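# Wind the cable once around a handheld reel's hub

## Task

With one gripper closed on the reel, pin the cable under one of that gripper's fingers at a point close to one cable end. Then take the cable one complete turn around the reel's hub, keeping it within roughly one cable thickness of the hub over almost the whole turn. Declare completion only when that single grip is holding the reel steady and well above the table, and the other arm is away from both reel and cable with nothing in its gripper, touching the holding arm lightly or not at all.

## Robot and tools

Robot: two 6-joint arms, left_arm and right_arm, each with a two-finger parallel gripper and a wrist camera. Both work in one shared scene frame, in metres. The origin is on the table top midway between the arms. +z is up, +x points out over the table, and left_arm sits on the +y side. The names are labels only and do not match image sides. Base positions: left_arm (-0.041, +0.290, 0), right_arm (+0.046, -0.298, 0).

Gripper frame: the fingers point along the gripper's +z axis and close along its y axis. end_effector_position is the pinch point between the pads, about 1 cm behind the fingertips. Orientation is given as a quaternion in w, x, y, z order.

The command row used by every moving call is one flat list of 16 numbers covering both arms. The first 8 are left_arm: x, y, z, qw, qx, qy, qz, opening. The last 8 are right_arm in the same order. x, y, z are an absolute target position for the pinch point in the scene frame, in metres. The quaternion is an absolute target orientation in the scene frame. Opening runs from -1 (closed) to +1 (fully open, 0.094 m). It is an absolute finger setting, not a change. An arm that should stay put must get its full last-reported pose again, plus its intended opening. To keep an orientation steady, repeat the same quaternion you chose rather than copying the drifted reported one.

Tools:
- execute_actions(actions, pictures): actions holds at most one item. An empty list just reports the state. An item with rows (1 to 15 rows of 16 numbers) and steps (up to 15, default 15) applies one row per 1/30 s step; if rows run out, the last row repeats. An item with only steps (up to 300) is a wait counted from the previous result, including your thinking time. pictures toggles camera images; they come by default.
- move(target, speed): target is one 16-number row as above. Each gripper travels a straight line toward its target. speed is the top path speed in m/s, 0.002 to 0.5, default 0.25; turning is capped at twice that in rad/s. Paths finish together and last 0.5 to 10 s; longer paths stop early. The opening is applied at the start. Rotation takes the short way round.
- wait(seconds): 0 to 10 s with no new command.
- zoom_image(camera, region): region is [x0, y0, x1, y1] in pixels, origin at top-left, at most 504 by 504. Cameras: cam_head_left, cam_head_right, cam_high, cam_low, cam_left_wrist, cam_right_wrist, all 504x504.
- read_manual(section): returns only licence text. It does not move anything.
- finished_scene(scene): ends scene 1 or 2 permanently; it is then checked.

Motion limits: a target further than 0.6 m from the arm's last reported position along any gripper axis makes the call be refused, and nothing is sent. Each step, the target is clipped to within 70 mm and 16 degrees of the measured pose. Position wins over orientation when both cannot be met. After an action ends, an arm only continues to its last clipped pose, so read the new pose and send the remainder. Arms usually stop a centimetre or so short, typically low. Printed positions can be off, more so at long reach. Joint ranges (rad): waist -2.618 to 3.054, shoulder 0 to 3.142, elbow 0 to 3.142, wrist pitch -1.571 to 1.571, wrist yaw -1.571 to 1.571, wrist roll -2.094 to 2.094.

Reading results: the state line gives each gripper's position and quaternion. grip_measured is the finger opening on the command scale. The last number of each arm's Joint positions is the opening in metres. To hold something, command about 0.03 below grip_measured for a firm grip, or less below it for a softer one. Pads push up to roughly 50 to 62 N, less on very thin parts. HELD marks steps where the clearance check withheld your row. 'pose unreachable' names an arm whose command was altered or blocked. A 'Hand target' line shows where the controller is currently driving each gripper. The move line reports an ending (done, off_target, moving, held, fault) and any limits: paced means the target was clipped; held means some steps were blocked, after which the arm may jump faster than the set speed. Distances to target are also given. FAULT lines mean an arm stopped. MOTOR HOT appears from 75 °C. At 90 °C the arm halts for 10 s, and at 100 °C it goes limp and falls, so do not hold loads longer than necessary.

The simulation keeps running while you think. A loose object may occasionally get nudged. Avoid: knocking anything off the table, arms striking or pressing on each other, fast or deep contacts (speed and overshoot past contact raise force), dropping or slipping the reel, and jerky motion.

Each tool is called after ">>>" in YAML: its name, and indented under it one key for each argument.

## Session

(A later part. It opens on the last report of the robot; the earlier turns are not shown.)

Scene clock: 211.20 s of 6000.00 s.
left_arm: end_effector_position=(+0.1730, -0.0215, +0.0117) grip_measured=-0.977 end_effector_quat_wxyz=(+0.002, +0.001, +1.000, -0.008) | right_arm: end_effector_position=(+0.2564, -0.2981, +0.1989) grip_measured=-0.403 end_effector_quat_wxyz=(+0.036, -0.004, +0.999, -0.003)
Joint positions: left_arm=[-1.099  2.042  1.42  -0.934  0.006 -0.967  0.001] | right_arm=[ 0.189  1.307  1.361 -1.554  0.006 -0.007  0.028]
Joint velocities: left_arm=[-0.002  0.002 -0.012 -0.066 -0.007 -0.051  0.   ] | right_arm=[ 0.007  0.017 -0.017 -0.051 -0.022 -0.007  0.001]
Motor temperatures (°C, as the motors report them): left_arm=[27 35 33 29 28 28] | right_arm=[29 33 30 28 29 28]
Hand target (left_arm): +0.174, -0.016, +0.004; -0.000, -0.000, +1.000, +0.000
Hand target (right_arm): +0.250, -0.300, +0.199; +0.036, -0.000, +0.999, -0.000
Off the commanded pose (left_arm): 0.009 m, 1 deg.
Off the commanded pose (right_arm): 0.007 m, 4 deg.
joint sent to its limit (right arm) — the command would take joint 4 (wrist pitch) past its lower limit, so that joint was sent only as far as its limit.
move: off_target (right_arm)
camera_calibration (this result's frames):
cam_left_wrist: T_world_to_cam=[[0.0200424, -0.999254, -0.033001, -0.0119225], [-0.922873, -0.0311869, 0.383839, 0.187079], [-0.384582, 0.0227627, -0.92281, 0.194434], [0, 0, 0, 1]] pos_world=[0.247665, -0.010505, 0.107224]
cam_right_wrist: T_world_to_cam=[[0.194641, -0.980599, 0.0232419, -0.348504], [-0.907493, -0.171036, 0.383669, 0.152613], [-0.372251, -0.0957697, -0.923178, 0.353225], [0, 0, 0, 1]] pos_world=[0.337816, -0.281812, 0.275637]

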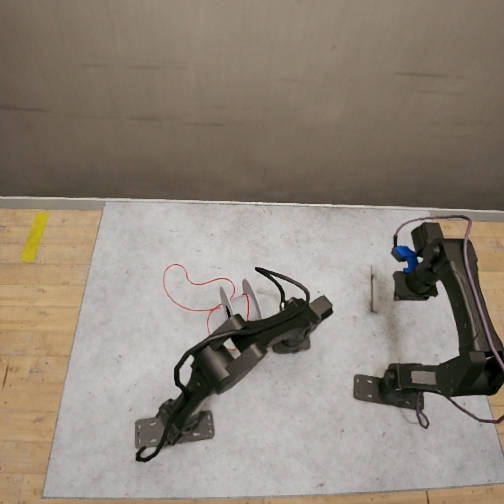

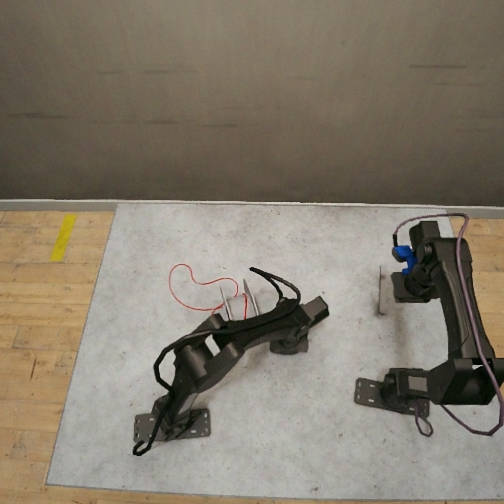

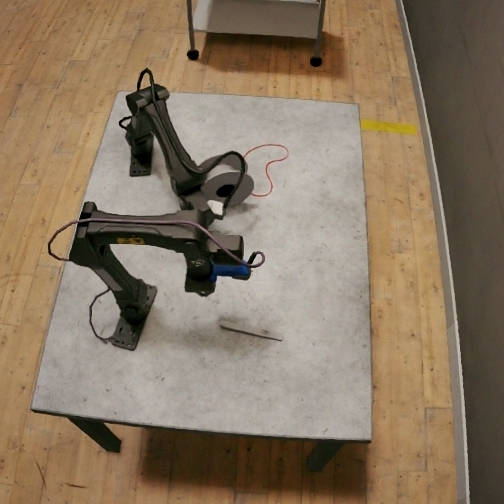

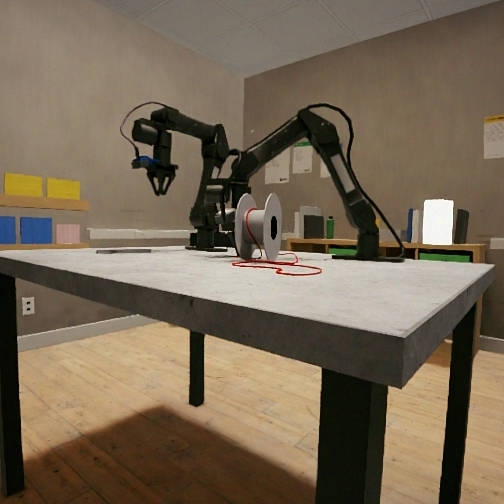

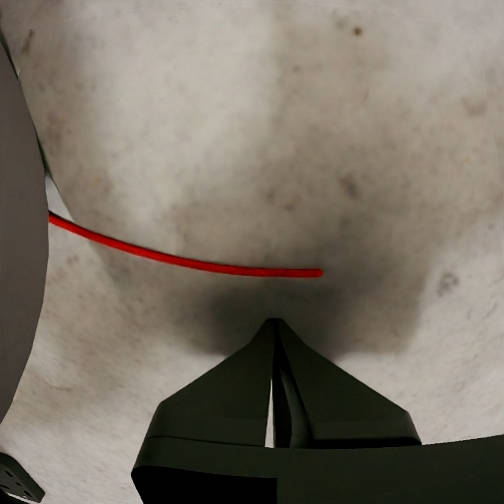

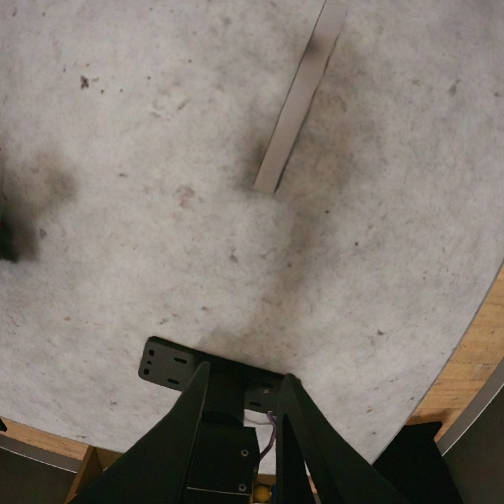

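>>> move:
  target: [0.197,-0.027,0.04,0,0.64,0.77,0,0,0.25,-0.38,0.2,0,0,1,0,-0.4]

>>> move:
  target: [0.197,-0.022,0.004,0,0.64,0.77,0,0,0.25,-0.38,0.2,0,0,1,0,-0.4]

>>> move:
  target: [0.197,-0.022,0.004,0,0.64,0.77,0,-0.98,0.25,-0.38,0.2,0,0,1,0,-0.4]

>>> move:
  target: [0.12,0.04,0.06,0,0.64,0.77,0,-0.98,0.25,-0.38,0.2,0,0,1,0,-0.4]
  speed: 0.1

Scene clock: 219.60 s of 6000.00 s.
left_arm: end_effector_position=(+0.1898, -0.0256, +0.0363) grip_measured=-0.003 end_effector_quat_wxyz=(-0.003, +0.640, +0.768, -0.001) | right_arm: end_effector_position=(+0.2469, -0.3765, +0.1961) grip_measured=-0.403 end_effector_quat_wxyz=(+0.023, -0.001, +1.000, -0.012)
Joint positions: left_arm=[-1.071  2.079  1.58  -1.077  0.004  0.448  0.047] | right_arm=[-0.184  1.342  1.377 -1.555  0.006 -0.375  0.028]
Joint velocities: left_arm=[ 0.002  0.012 -0.007 -0.007  0.051  0.081 -0.   ] | right_arm=[ 0.002 -0.017 -0.012 -0.007  0.022 -0.066 -0.   ]
Motor temperatures (°C, as the motors report them): left_arm=[27 36 33 29 28 28] | right_arm=[29 32 30 28 29 28]
Hand target (left_arm): +0.197, -0.027, +0.040; +0.001, +0.639, +0.769, -0.000
Hand target (right_arm): +0.250, -0.381, +0.199; +0.024, +0.000, +1.000, -0.015
Off the commanded pose (left_arm): 0.008 m, 0 deg.
Off the commanded pose (right_arm): 0.006 m, 3 deg.
joint sent to its limit (right arm) — the command would take joint 4 (wrist pitch) past its lower limit, so that joint was sent only as far as its limit.
move: off_target (right_arm)
camera_calibration (this result's frames):
cam_left_wrist: T_world_to_cam=[[-0.9784, -0.201968, -0.0440732, 0.194743], [-0.202977, 0.898198, 0.389924, 0.0798822], [-0.0391658, 0.390448, -0.919792, 0.167398], [0, 0, 0, 1]] pos_world=[0.213307, -0.0977781, 0.131406]
cam_right_wrist: T_world_to_cam=[[0.189901, -0.981151, 0.0357731, -0.42503], [-0.898065, -0.158865, 0.410171, 0.128702], [-0.396757, -0.110019, -0.911307, 0.337892], [0, 0, 0, 1]] pos_world=[0.330357, -0.359399, 0.270338]

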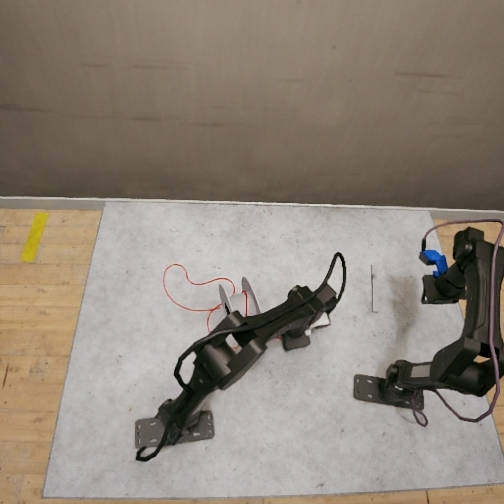

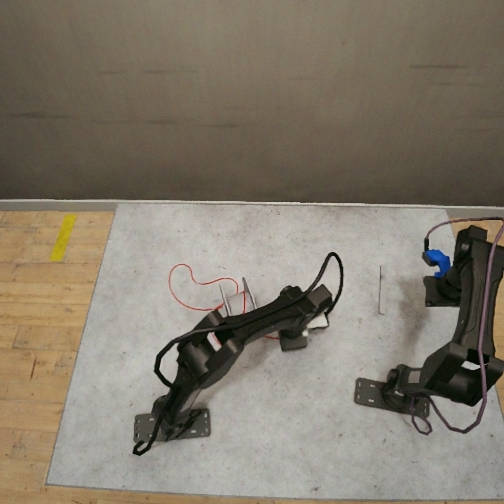

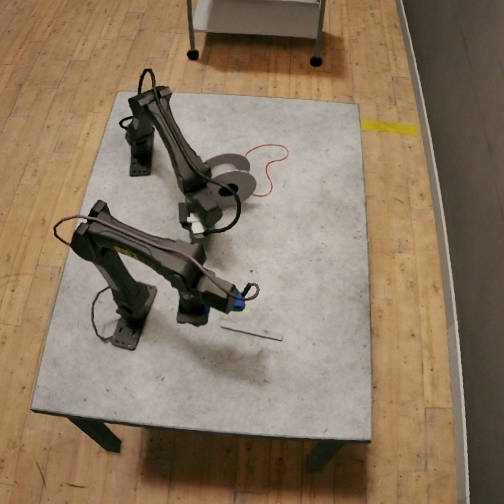

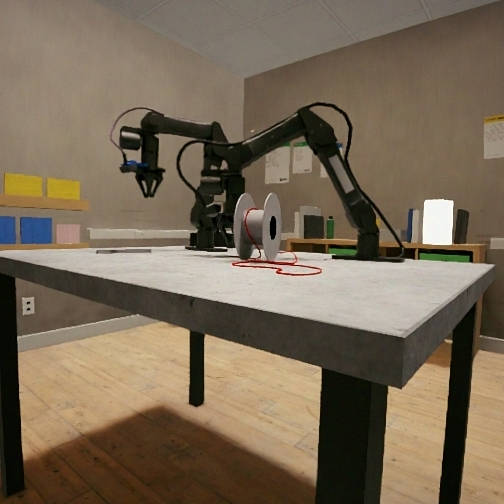

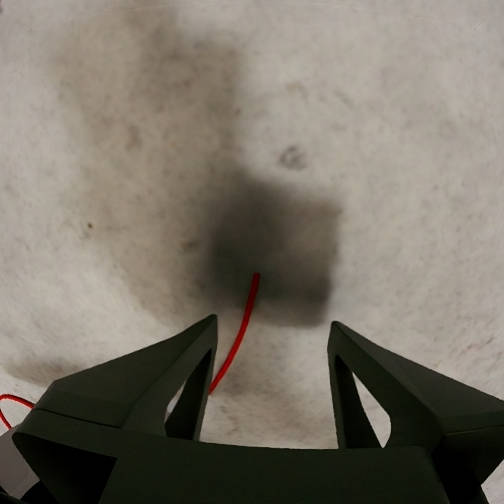

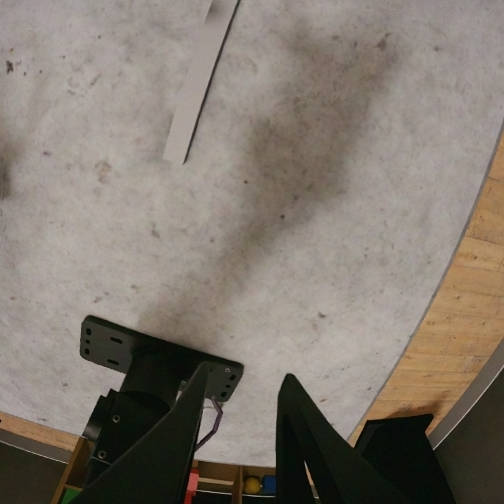

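Scene clock: 220.37 s of 6000.00 s.
left_arm: end_effector_position=(+0.1937, -0.0249, +0.0114) grip_measured=-0.003 end_effector_quat_wxyz=(+0.000, +0.641, +0.768, -0.002) | right_arm: end_effector_position=(+0.2469, -0.3765, +0.1961) grip_measured=-0.403 end_effector_quat_wxyz=(+0.023, -0.003, +1.000, -0.012)
Joint positions: left_arm=[-1.062  2.108  1.522 -0.984  0.003  0.459  0.047] | right_arm=[-0.184  1.342  1.377 -1.555  0.006 -0.38   0.028]
Joint velocities: left_arm=[-0.007  0.007  0.007 -0.022 -0.022 -0.022  0.   ] | right_arm=[ 0.002  0.012 -0.012 -0.022  0.022 -0.022 -0.001]
Motor temperatures (°C, as the motors report them): left_arm=[27 36 33 29 28 28] | right_arm=[29 32 30 28 29 28]
Hand target (left_arm): +0.197, -0.022, +0.004; -0.000, +0.639, +0.769, +0.000
Hand target (right_arm): +0.250, -0.380, +0.199; +0.026, +0.000, +1.000, -0.010
Off the commanded pose (left_arm): 0.009 m, 0 deg.
Off the commanded pose (right_arm): 0.006 m, 3 deg.
joint sent to its limit (right arm) — the command would take joint 4 (wrist pitch) past its lower limit, so that joint was sent only as far as its limit.
move: off_target (right_arm)
camera_calibration (this result's frames):
cam_left_wrist: T_world_to_cam=[[-0.978747, -0.199584, -0.0471251, 0.197741], [-0.202183, 0.900693, 0.384545, 0.0897498], [-0.0343038, 0.3859, -0.921903, 0.143451], [0, 0, 0, 1]] pos_world=[0.216605, -0.0967288, 0.107054]
cam_right_wrist: T_world_to_cam=[[0.194389, -0.980265, 0.0359559, -0.425841], [-0.897285, -0.162884, 0.410303, 0.12697], [-0.396349, -0.112021, -0.91124, 0.337024], [0, 0, 0, 1]] pos_world=[0.330286, -0.359002, 0.270325]

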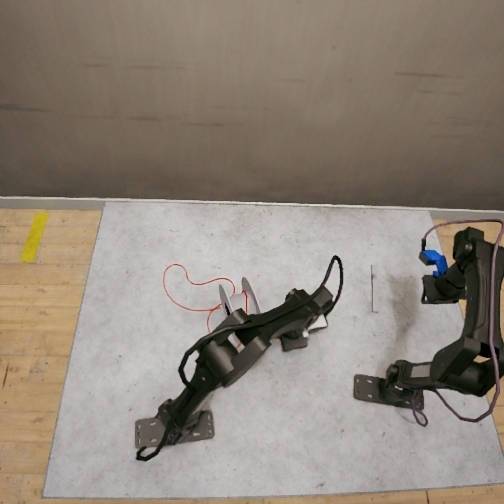

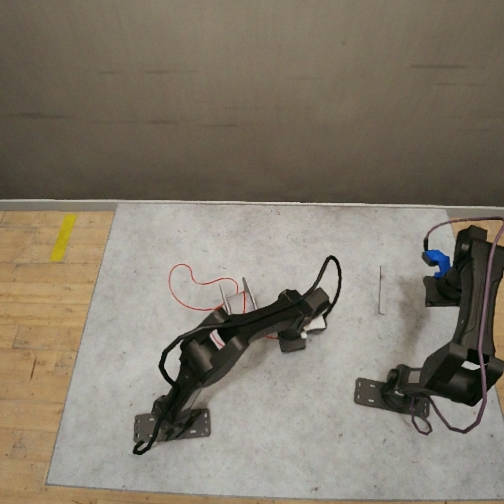

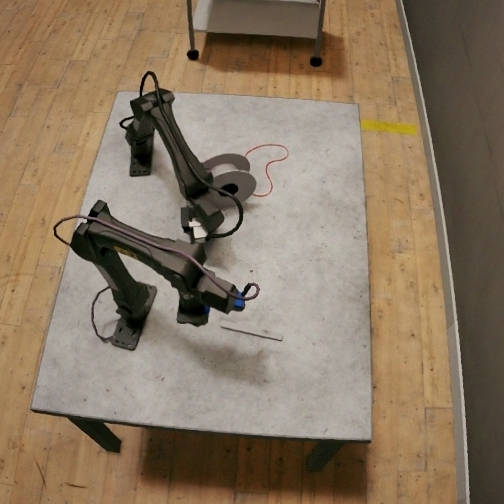

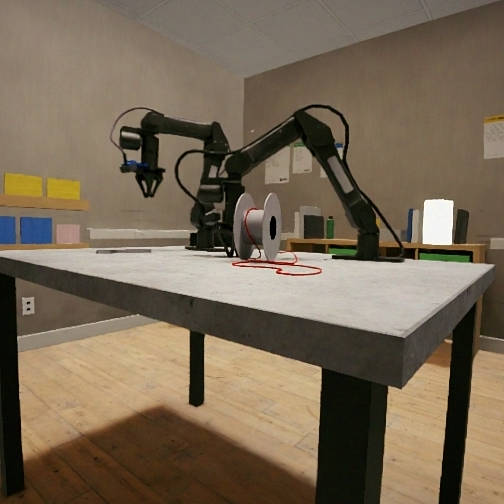

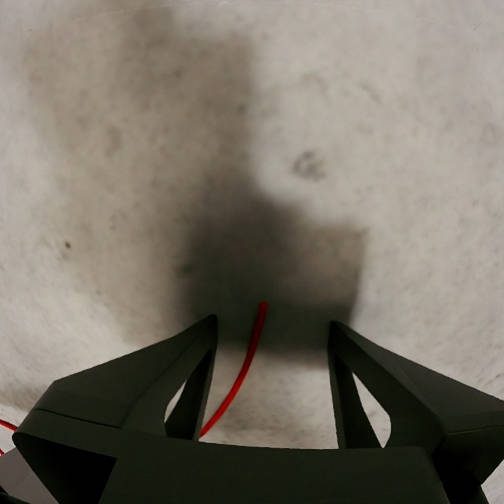

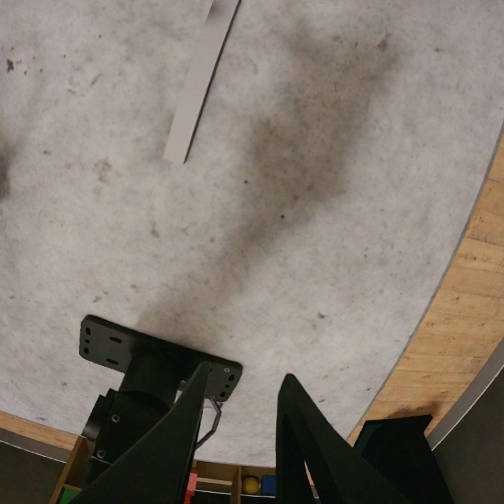

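Scene clock: 221.07 s of 6000.00 s.
left_arm: end_effector_position=(+0.1946, -0.0266, +0.0115) grip_measured=-0.955 end_effector_quat_wxyz=(+0.004, +0.641, +0.768, -0.003) | right_arm: end_effector_position=(+0.2469, -0.3765, +0.1961) grip_measured=-0.403 end_effector_quat_wxyz=(+0.023, -0.004, +1.000, -0.012)
Joint positions: left_arm=[-1.062  2.108  1.522 -0.976  0.005  0.459  0.002] | right_arm=[-0.184  1.342  1.377 -1.555  0.006 -0.38   0.028]
Joint velocities: left_arm=[-0.027 -0.002  0.022  0.007  0.037  0.007  0.001] | right_arm=[-0.007  0.007  0.032 -0.022  0.022 -0.022  0.   ]
Motor temperatures (°C, as the motors report them): left_arm=[27 36 32 29 28 28] | right_arm=[29 32 31 28 29 28]
Hand target (left_arm): +0.197, -0.022, +0.004; -0.000, +0.639, +0.769, -0.000
Hand target (right_arm): +0.250, -0.380, +0.199; +0.026, -0.000, +1.000, -0.010
Off the commanded pose (left_arm): 0.009 m, 1 deg.
Off the commanded pose (right_arm): 0.006 m, 3 deg.
joint sent to its limit (right arm) — the command would take joint 4 (wrist pitch) past its lower limit, so that joint was sent only as far as its limit.
move: off_target (right_arm)
camera_calibration (this result's frames):
cam_left_wrist: T_world_to_cam=[[-0.978573, -0.199907, -0.0493174, 0.198342], [-0.203561, 0.903288, 0.377668, 0.0918392], [-0.0309506, 0.379614, -0.924627, 0.143338], [0, 0, 0, 1]] pos_world=[0.217223, -0.0977207, 0.107632]
cam_right_wrist: T_world_to_cam=[[0.194762, -0.980191, 0.0359711, -0.425908], [-0.897219, -0.163218, 0.410314, 0.126826], [-0.396314, -0.112188, -0.911235, 0.336952], [0, 0, 0, 1]] pos_world=[0.33028, -0.358969, 0.270324]

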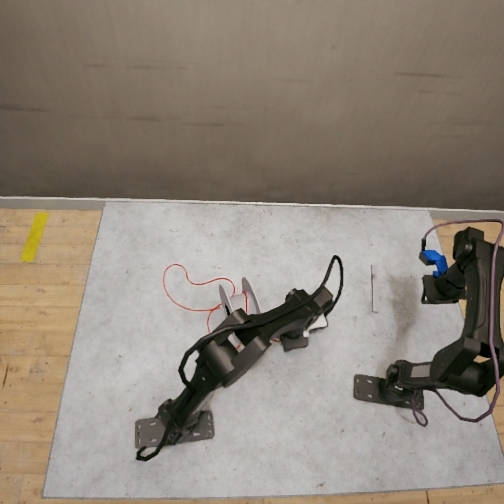

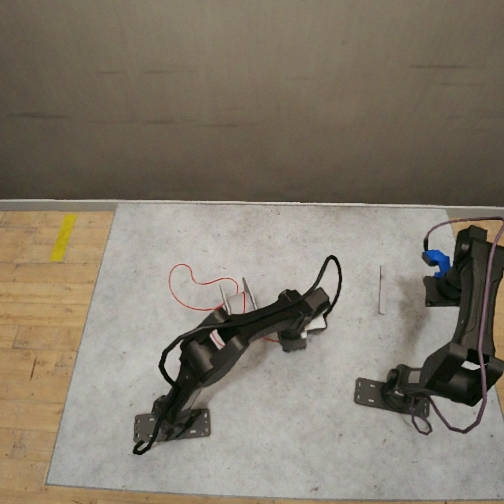

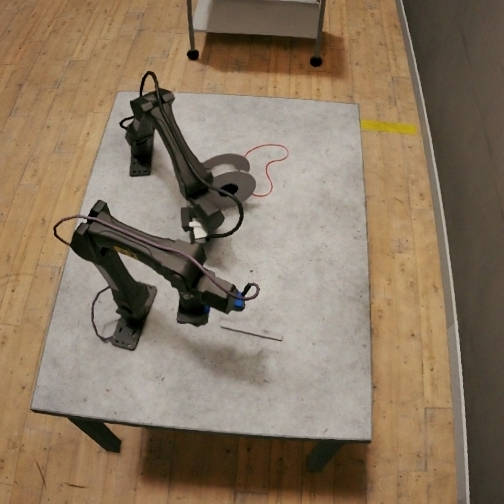

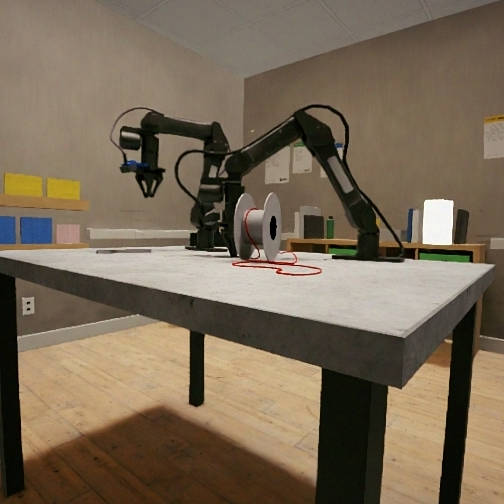

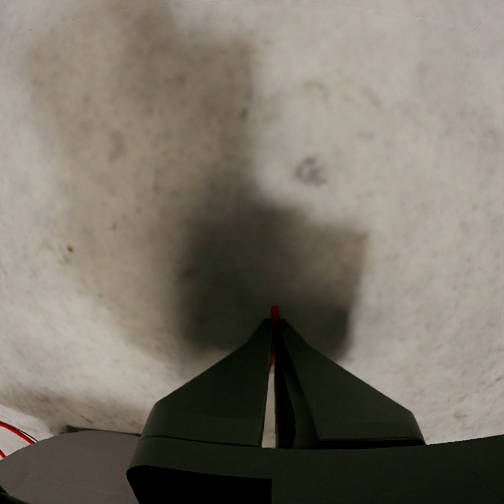

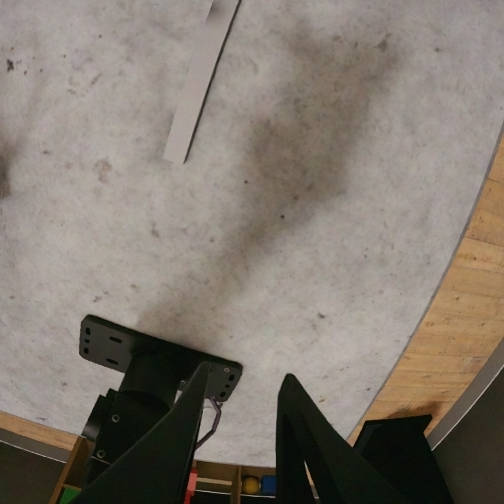

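Scene clock: 222.53 s of 6000.00 s.
left_arm: end_effector_position=(+0.1277, +0.0352, +0.0589) grip_measured=-0.955 end_effector_quat_wxyz=(+0.004, +0.638, +0.770, -0.003) | right_arm: end_effector_position=(+0.2469, -0.3765, +0.1961) grip_measured=-0.403 end_effector_quat_wxyz=(+0.023, -0.004, +1.000, -0.012)
Joint positions: left_arm=[-1.118  1.728  1.198 -1.031  0.004  0.397  0.002] | right_arm=[-0.184  1.342  1.377 -1.555  0.006 -0.38   0.028]
Joint velocities: left_arm=[-0.007  0.002  0.012  0.037 -0.022 -0.007 -0.   ] | right_arm=[-0.007 -0.002 -0.002 -0.022 -0.051  0.037 -0.001]
Motor temperatures (°C, as the motors report them): left_arm=[27 36 32 29 28 28] | right_arm=[29 32 31 28 29 28]
Hand target (left_arm): +0.121, +0.041, +0.061; -0.000, +0.639, +0.769, +0.000
Hand target (right_arm): +0.250, -0.380, +0.199; +0.026, +0.000, +1.000, -0.010
Off the commanded pose (left_arm): 0.009 m, 1 deg.
Off the commanded pose (right_arm): 0.006 m, 3 deg.
joint sent to its limit (right arm) — the command would take joint 4 (wrist pitch) past its lower limit, so that joint was sent only as far as its limit.
move: off_target (right_arm)
camera_calibration (this result's frames):
cam_left_wrist: T_world_to_cam=[[-0.977133, -0.206672, -0.049978, 0.147681], [-0.210091, 0.90222, 0.376643, 0.00541371], [-0.0327504, 0.378531, -0.925009, 0.162005], [0, 0, 0, 1]] pos_world=[0.150747, -0.0356867, 0.155198]
cam_right_wrist: T_world_to_cam=[[0.194762, -0.980191, 0.0359711, -0.425908], [-0.897219, -0.163218, 0.410314, 0.126826], [-0.396314, -0.112188, -0.911235, 0.336952], [0, 0, 0, 1]] pos_world=[0.33028, -0.358969, 0.270324]

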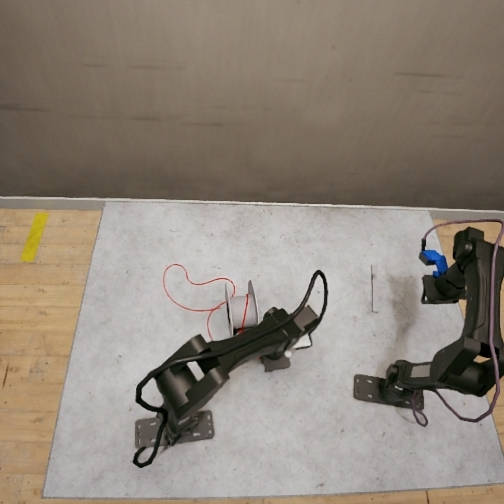

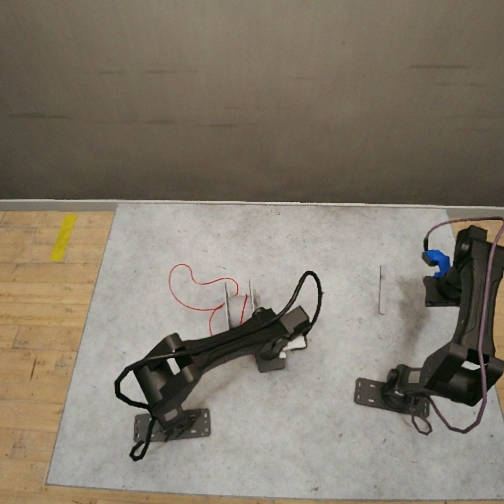

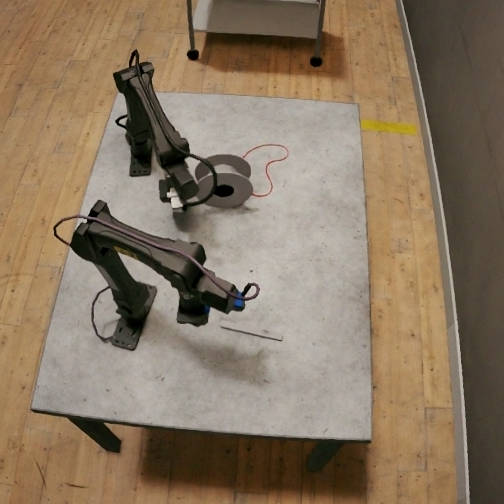

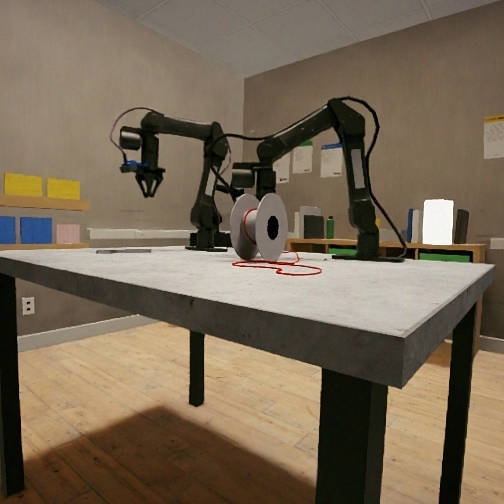

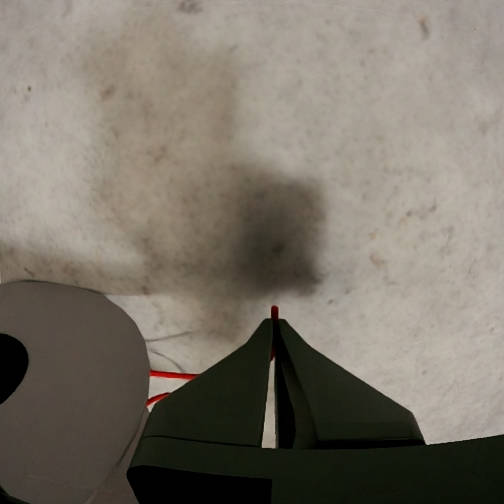

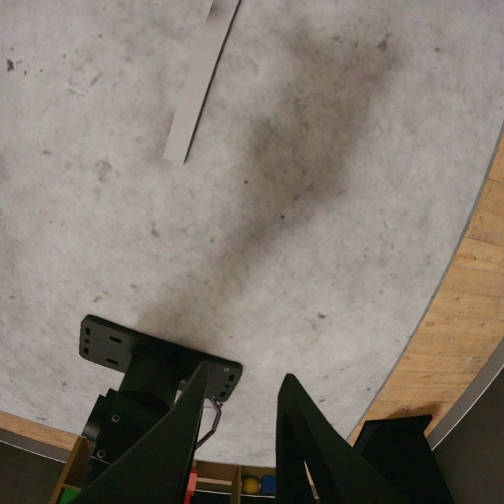

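>>> move:
  target: [0.15,0.09,0.19,0,0,1,0,-0.98,0.25,-0.25,0.2,0,0,1,0,-0.4]
  speed: 0.1

>>> move:
  target: [0.25,0.13,0.2,-0.27,-0.54,0.77,-0.21,-0.98,0.25,-0.25,0.2,0,0,1,0,-0.4]
  speed: 0.1

Scene clock: 233.47 s of 6000.00 s.
left_arm: end_effector_position=(+0.1484, +0.0880, +0.1759) grip_measured=-0.955 end_effector_quat_wxyz=(-0.014, +0.009, +1.000, +0.012) | right_arm: end_effector_position=(+0.2506, -0.2532, +0.1973) grip_measured=-0.403 end_effector_quat_wxyz=(+0.031, +0.001, +0.999, +0.008)
Joint positions: left_arm=[-0.95   1.635  1.563 -1.534  0.003 -0.802  0.002] | right_arm=[ 0.398  1.308  1.356 -1.555 -0.003  0.211  0.028]
Joint velocities: left_arm=[ 0.007 -0.007  0.012 -0.022 -0.066  0.037  0.001] | right_arm=[-0.002 -0.002 -0.012 -0.022  0.022 -0.007  0.001]
Motor temperatures (°C, as the motors report them): left_arm=[27 36 33 29 28 28] | right_arm=[29 32 31 28 29 28]
Hand target (left_arm): +0.151, +0.090, +0.190; +0.001, -0.000, +1.000, -0.001
Hand target (right_arm): +0.251, -0.249, +0.199; +0.031, -0.000, +0.999, +0.014
Off the commanded pose (left_arm): 0.014 m, 2 deg.
Off the commanded pose (right_arm): 0.004 m, 4 deg.
joint sent to its limit (right arm) — the command would take joint 4 (wrist pitch) past its lower limit, so that joint was sent only as far as its limit.
move: off_target (left_arm, right_arm)
camera_calibration (this result's frames):
cam_left_wrist: T_world_to_cam=[[0.00234869, -0.997288, -0.0735597, 0.112978], [-0.911262, -0.0324281, 0.410549, 0.098365], [-0.411821, 0.0660679, -0.908866, 0.331835], [0, 0, 0, 1]] pos_world=[0.226028, 0.0939377, 0.269521]
cam_right_wrist: T_world_to_cam=[[0.186427, -0.982469, -0.000400393, -0.297103], [-0.90537, -0.171955, 0.388249, 0.153954], [-0.381511, -0.0720174, -0.921555, 0.36191], [0, 0, 0, 1]] pos_world=[0.332846, -0.239358, 0.273629]

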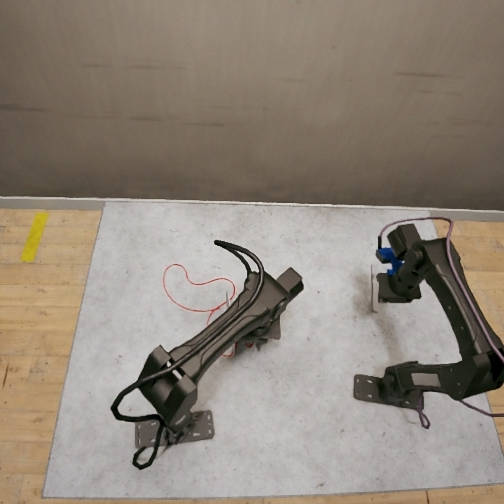

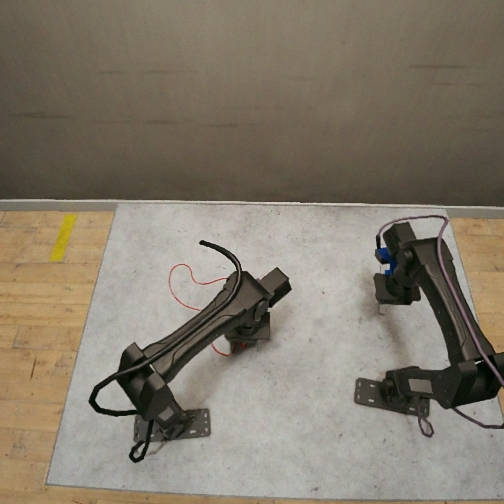

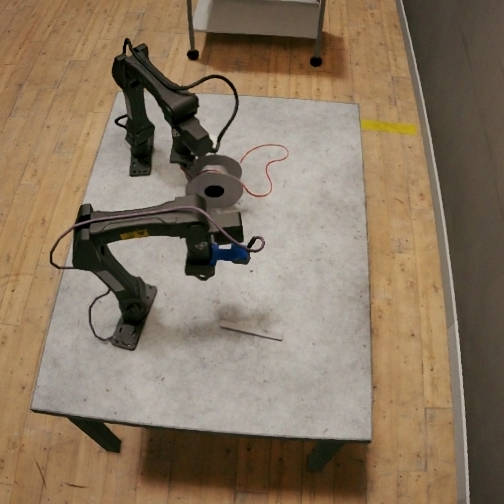

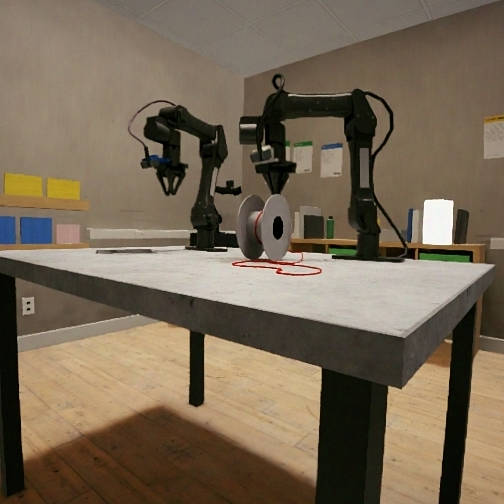

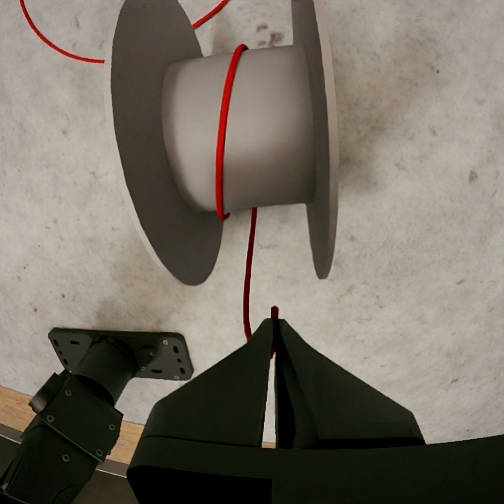

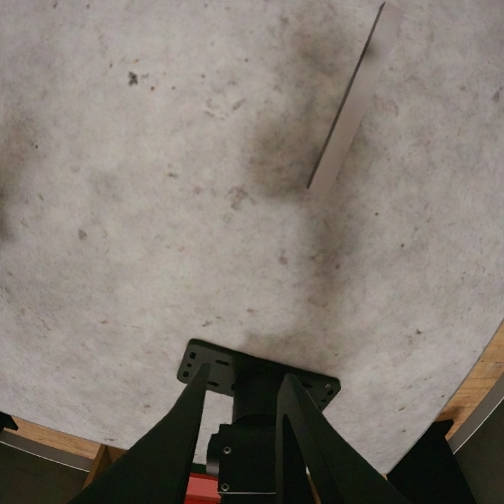

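Scene clock: 240.80 s of 6000.00 s.
left_arm: end_effector_position=(+0.2475, +0.1287, +0.1952) grip_measured=-0.954 end_effector_quat_wxyz=(-0.268, -0.534, +0.775, -0.206) | right_arm: end_effector_position=(+0.2504, -0.2523, +0.1973) grip_measured=-0.403 end_effector_quat_wxyz=(+0.031, +0.003, +0.999, +0.008)
Joint positions: left_arm=[-0.297  1.82   1.691 -1.56   0.681 -1.331  0.002] | right_arm=[ 0.403  1.308  1.356 -1.555 -0.003  0.219  0.028]
Joint velocities: left_arm=[ 0.002 -0.007 -0.002 -0.081  0.051  0.007 -0.   ] | right_arm=[ 0.007 -0.022 -0.002  0.066  0.066  0.037  0.   ]
Motor temperatures (°C, as the motors report them): left_arm=[27 35 33 29 28 28] | right_arm=[29 32 31 28 29 28]
Hand target (left_arm): +0.252, +0.129, +0.201; -0.269, -0.539, +0.769, -0.213
Hand target (right_arm): +0.250, -0.250, +0.199; +0.032, +0.000, +0.999, +0.008
Off the commanded pose (left_arm): 0.006 m, 1 deg.
Off the commanded pose (right_arm): 0.004 m, 4 deg.
joint sent to its limit (right arm) — the command would take joint 4 (wrist pitch) past its lower limit, so that joint was sent only as far as its limit.
move: off_target (right_arm)
camera_calibration (this result's frames):
cam_left_wrist: T_world_to_cam=[[0.933139, -0.359026, -0.0187837, -0.16847], [-0.151712, -0.440603, 0.88479, -0.0458767], [-0.325939, -0.822782, -0.465612, 0.394062], [0, 0, 0, 1]] pos_world=[0.278686, 0.243529, 0.220907]
cam_right_wrist: T_world_to_cam=[[0.183069, -0.9831, -0.00091452, -0.295363], [-0.905902, -0.169055, 0.388281, 0.154785], [-0.381874, -0.0702537, -0.921541, 0.362431], [0, 0, 0, 1]] pos_world=[0.332695, -0.238742, 0.273625]

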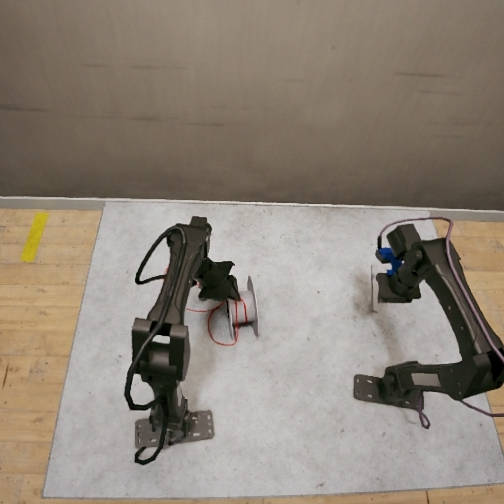

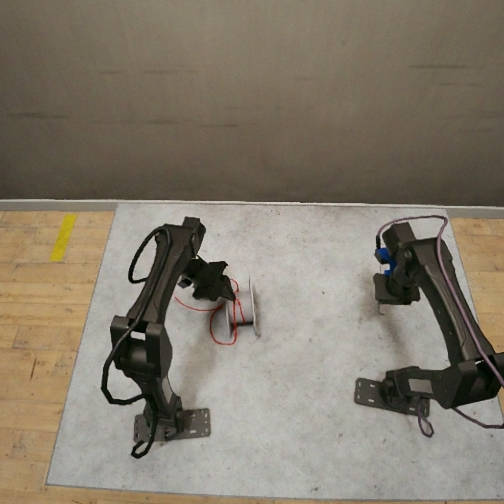

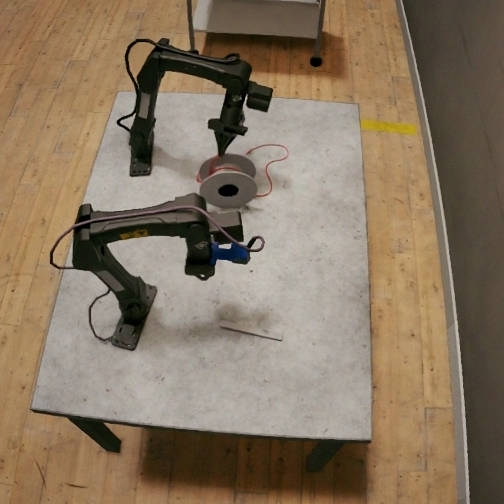

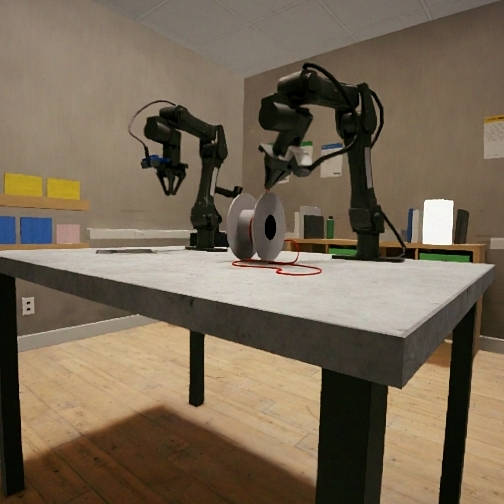

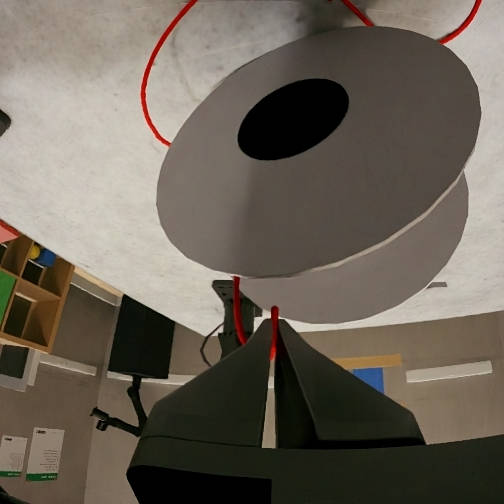

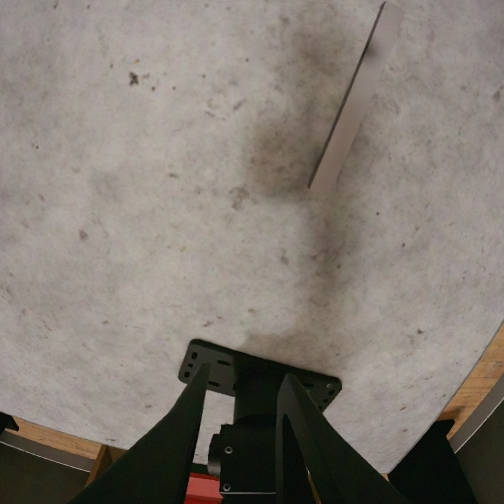

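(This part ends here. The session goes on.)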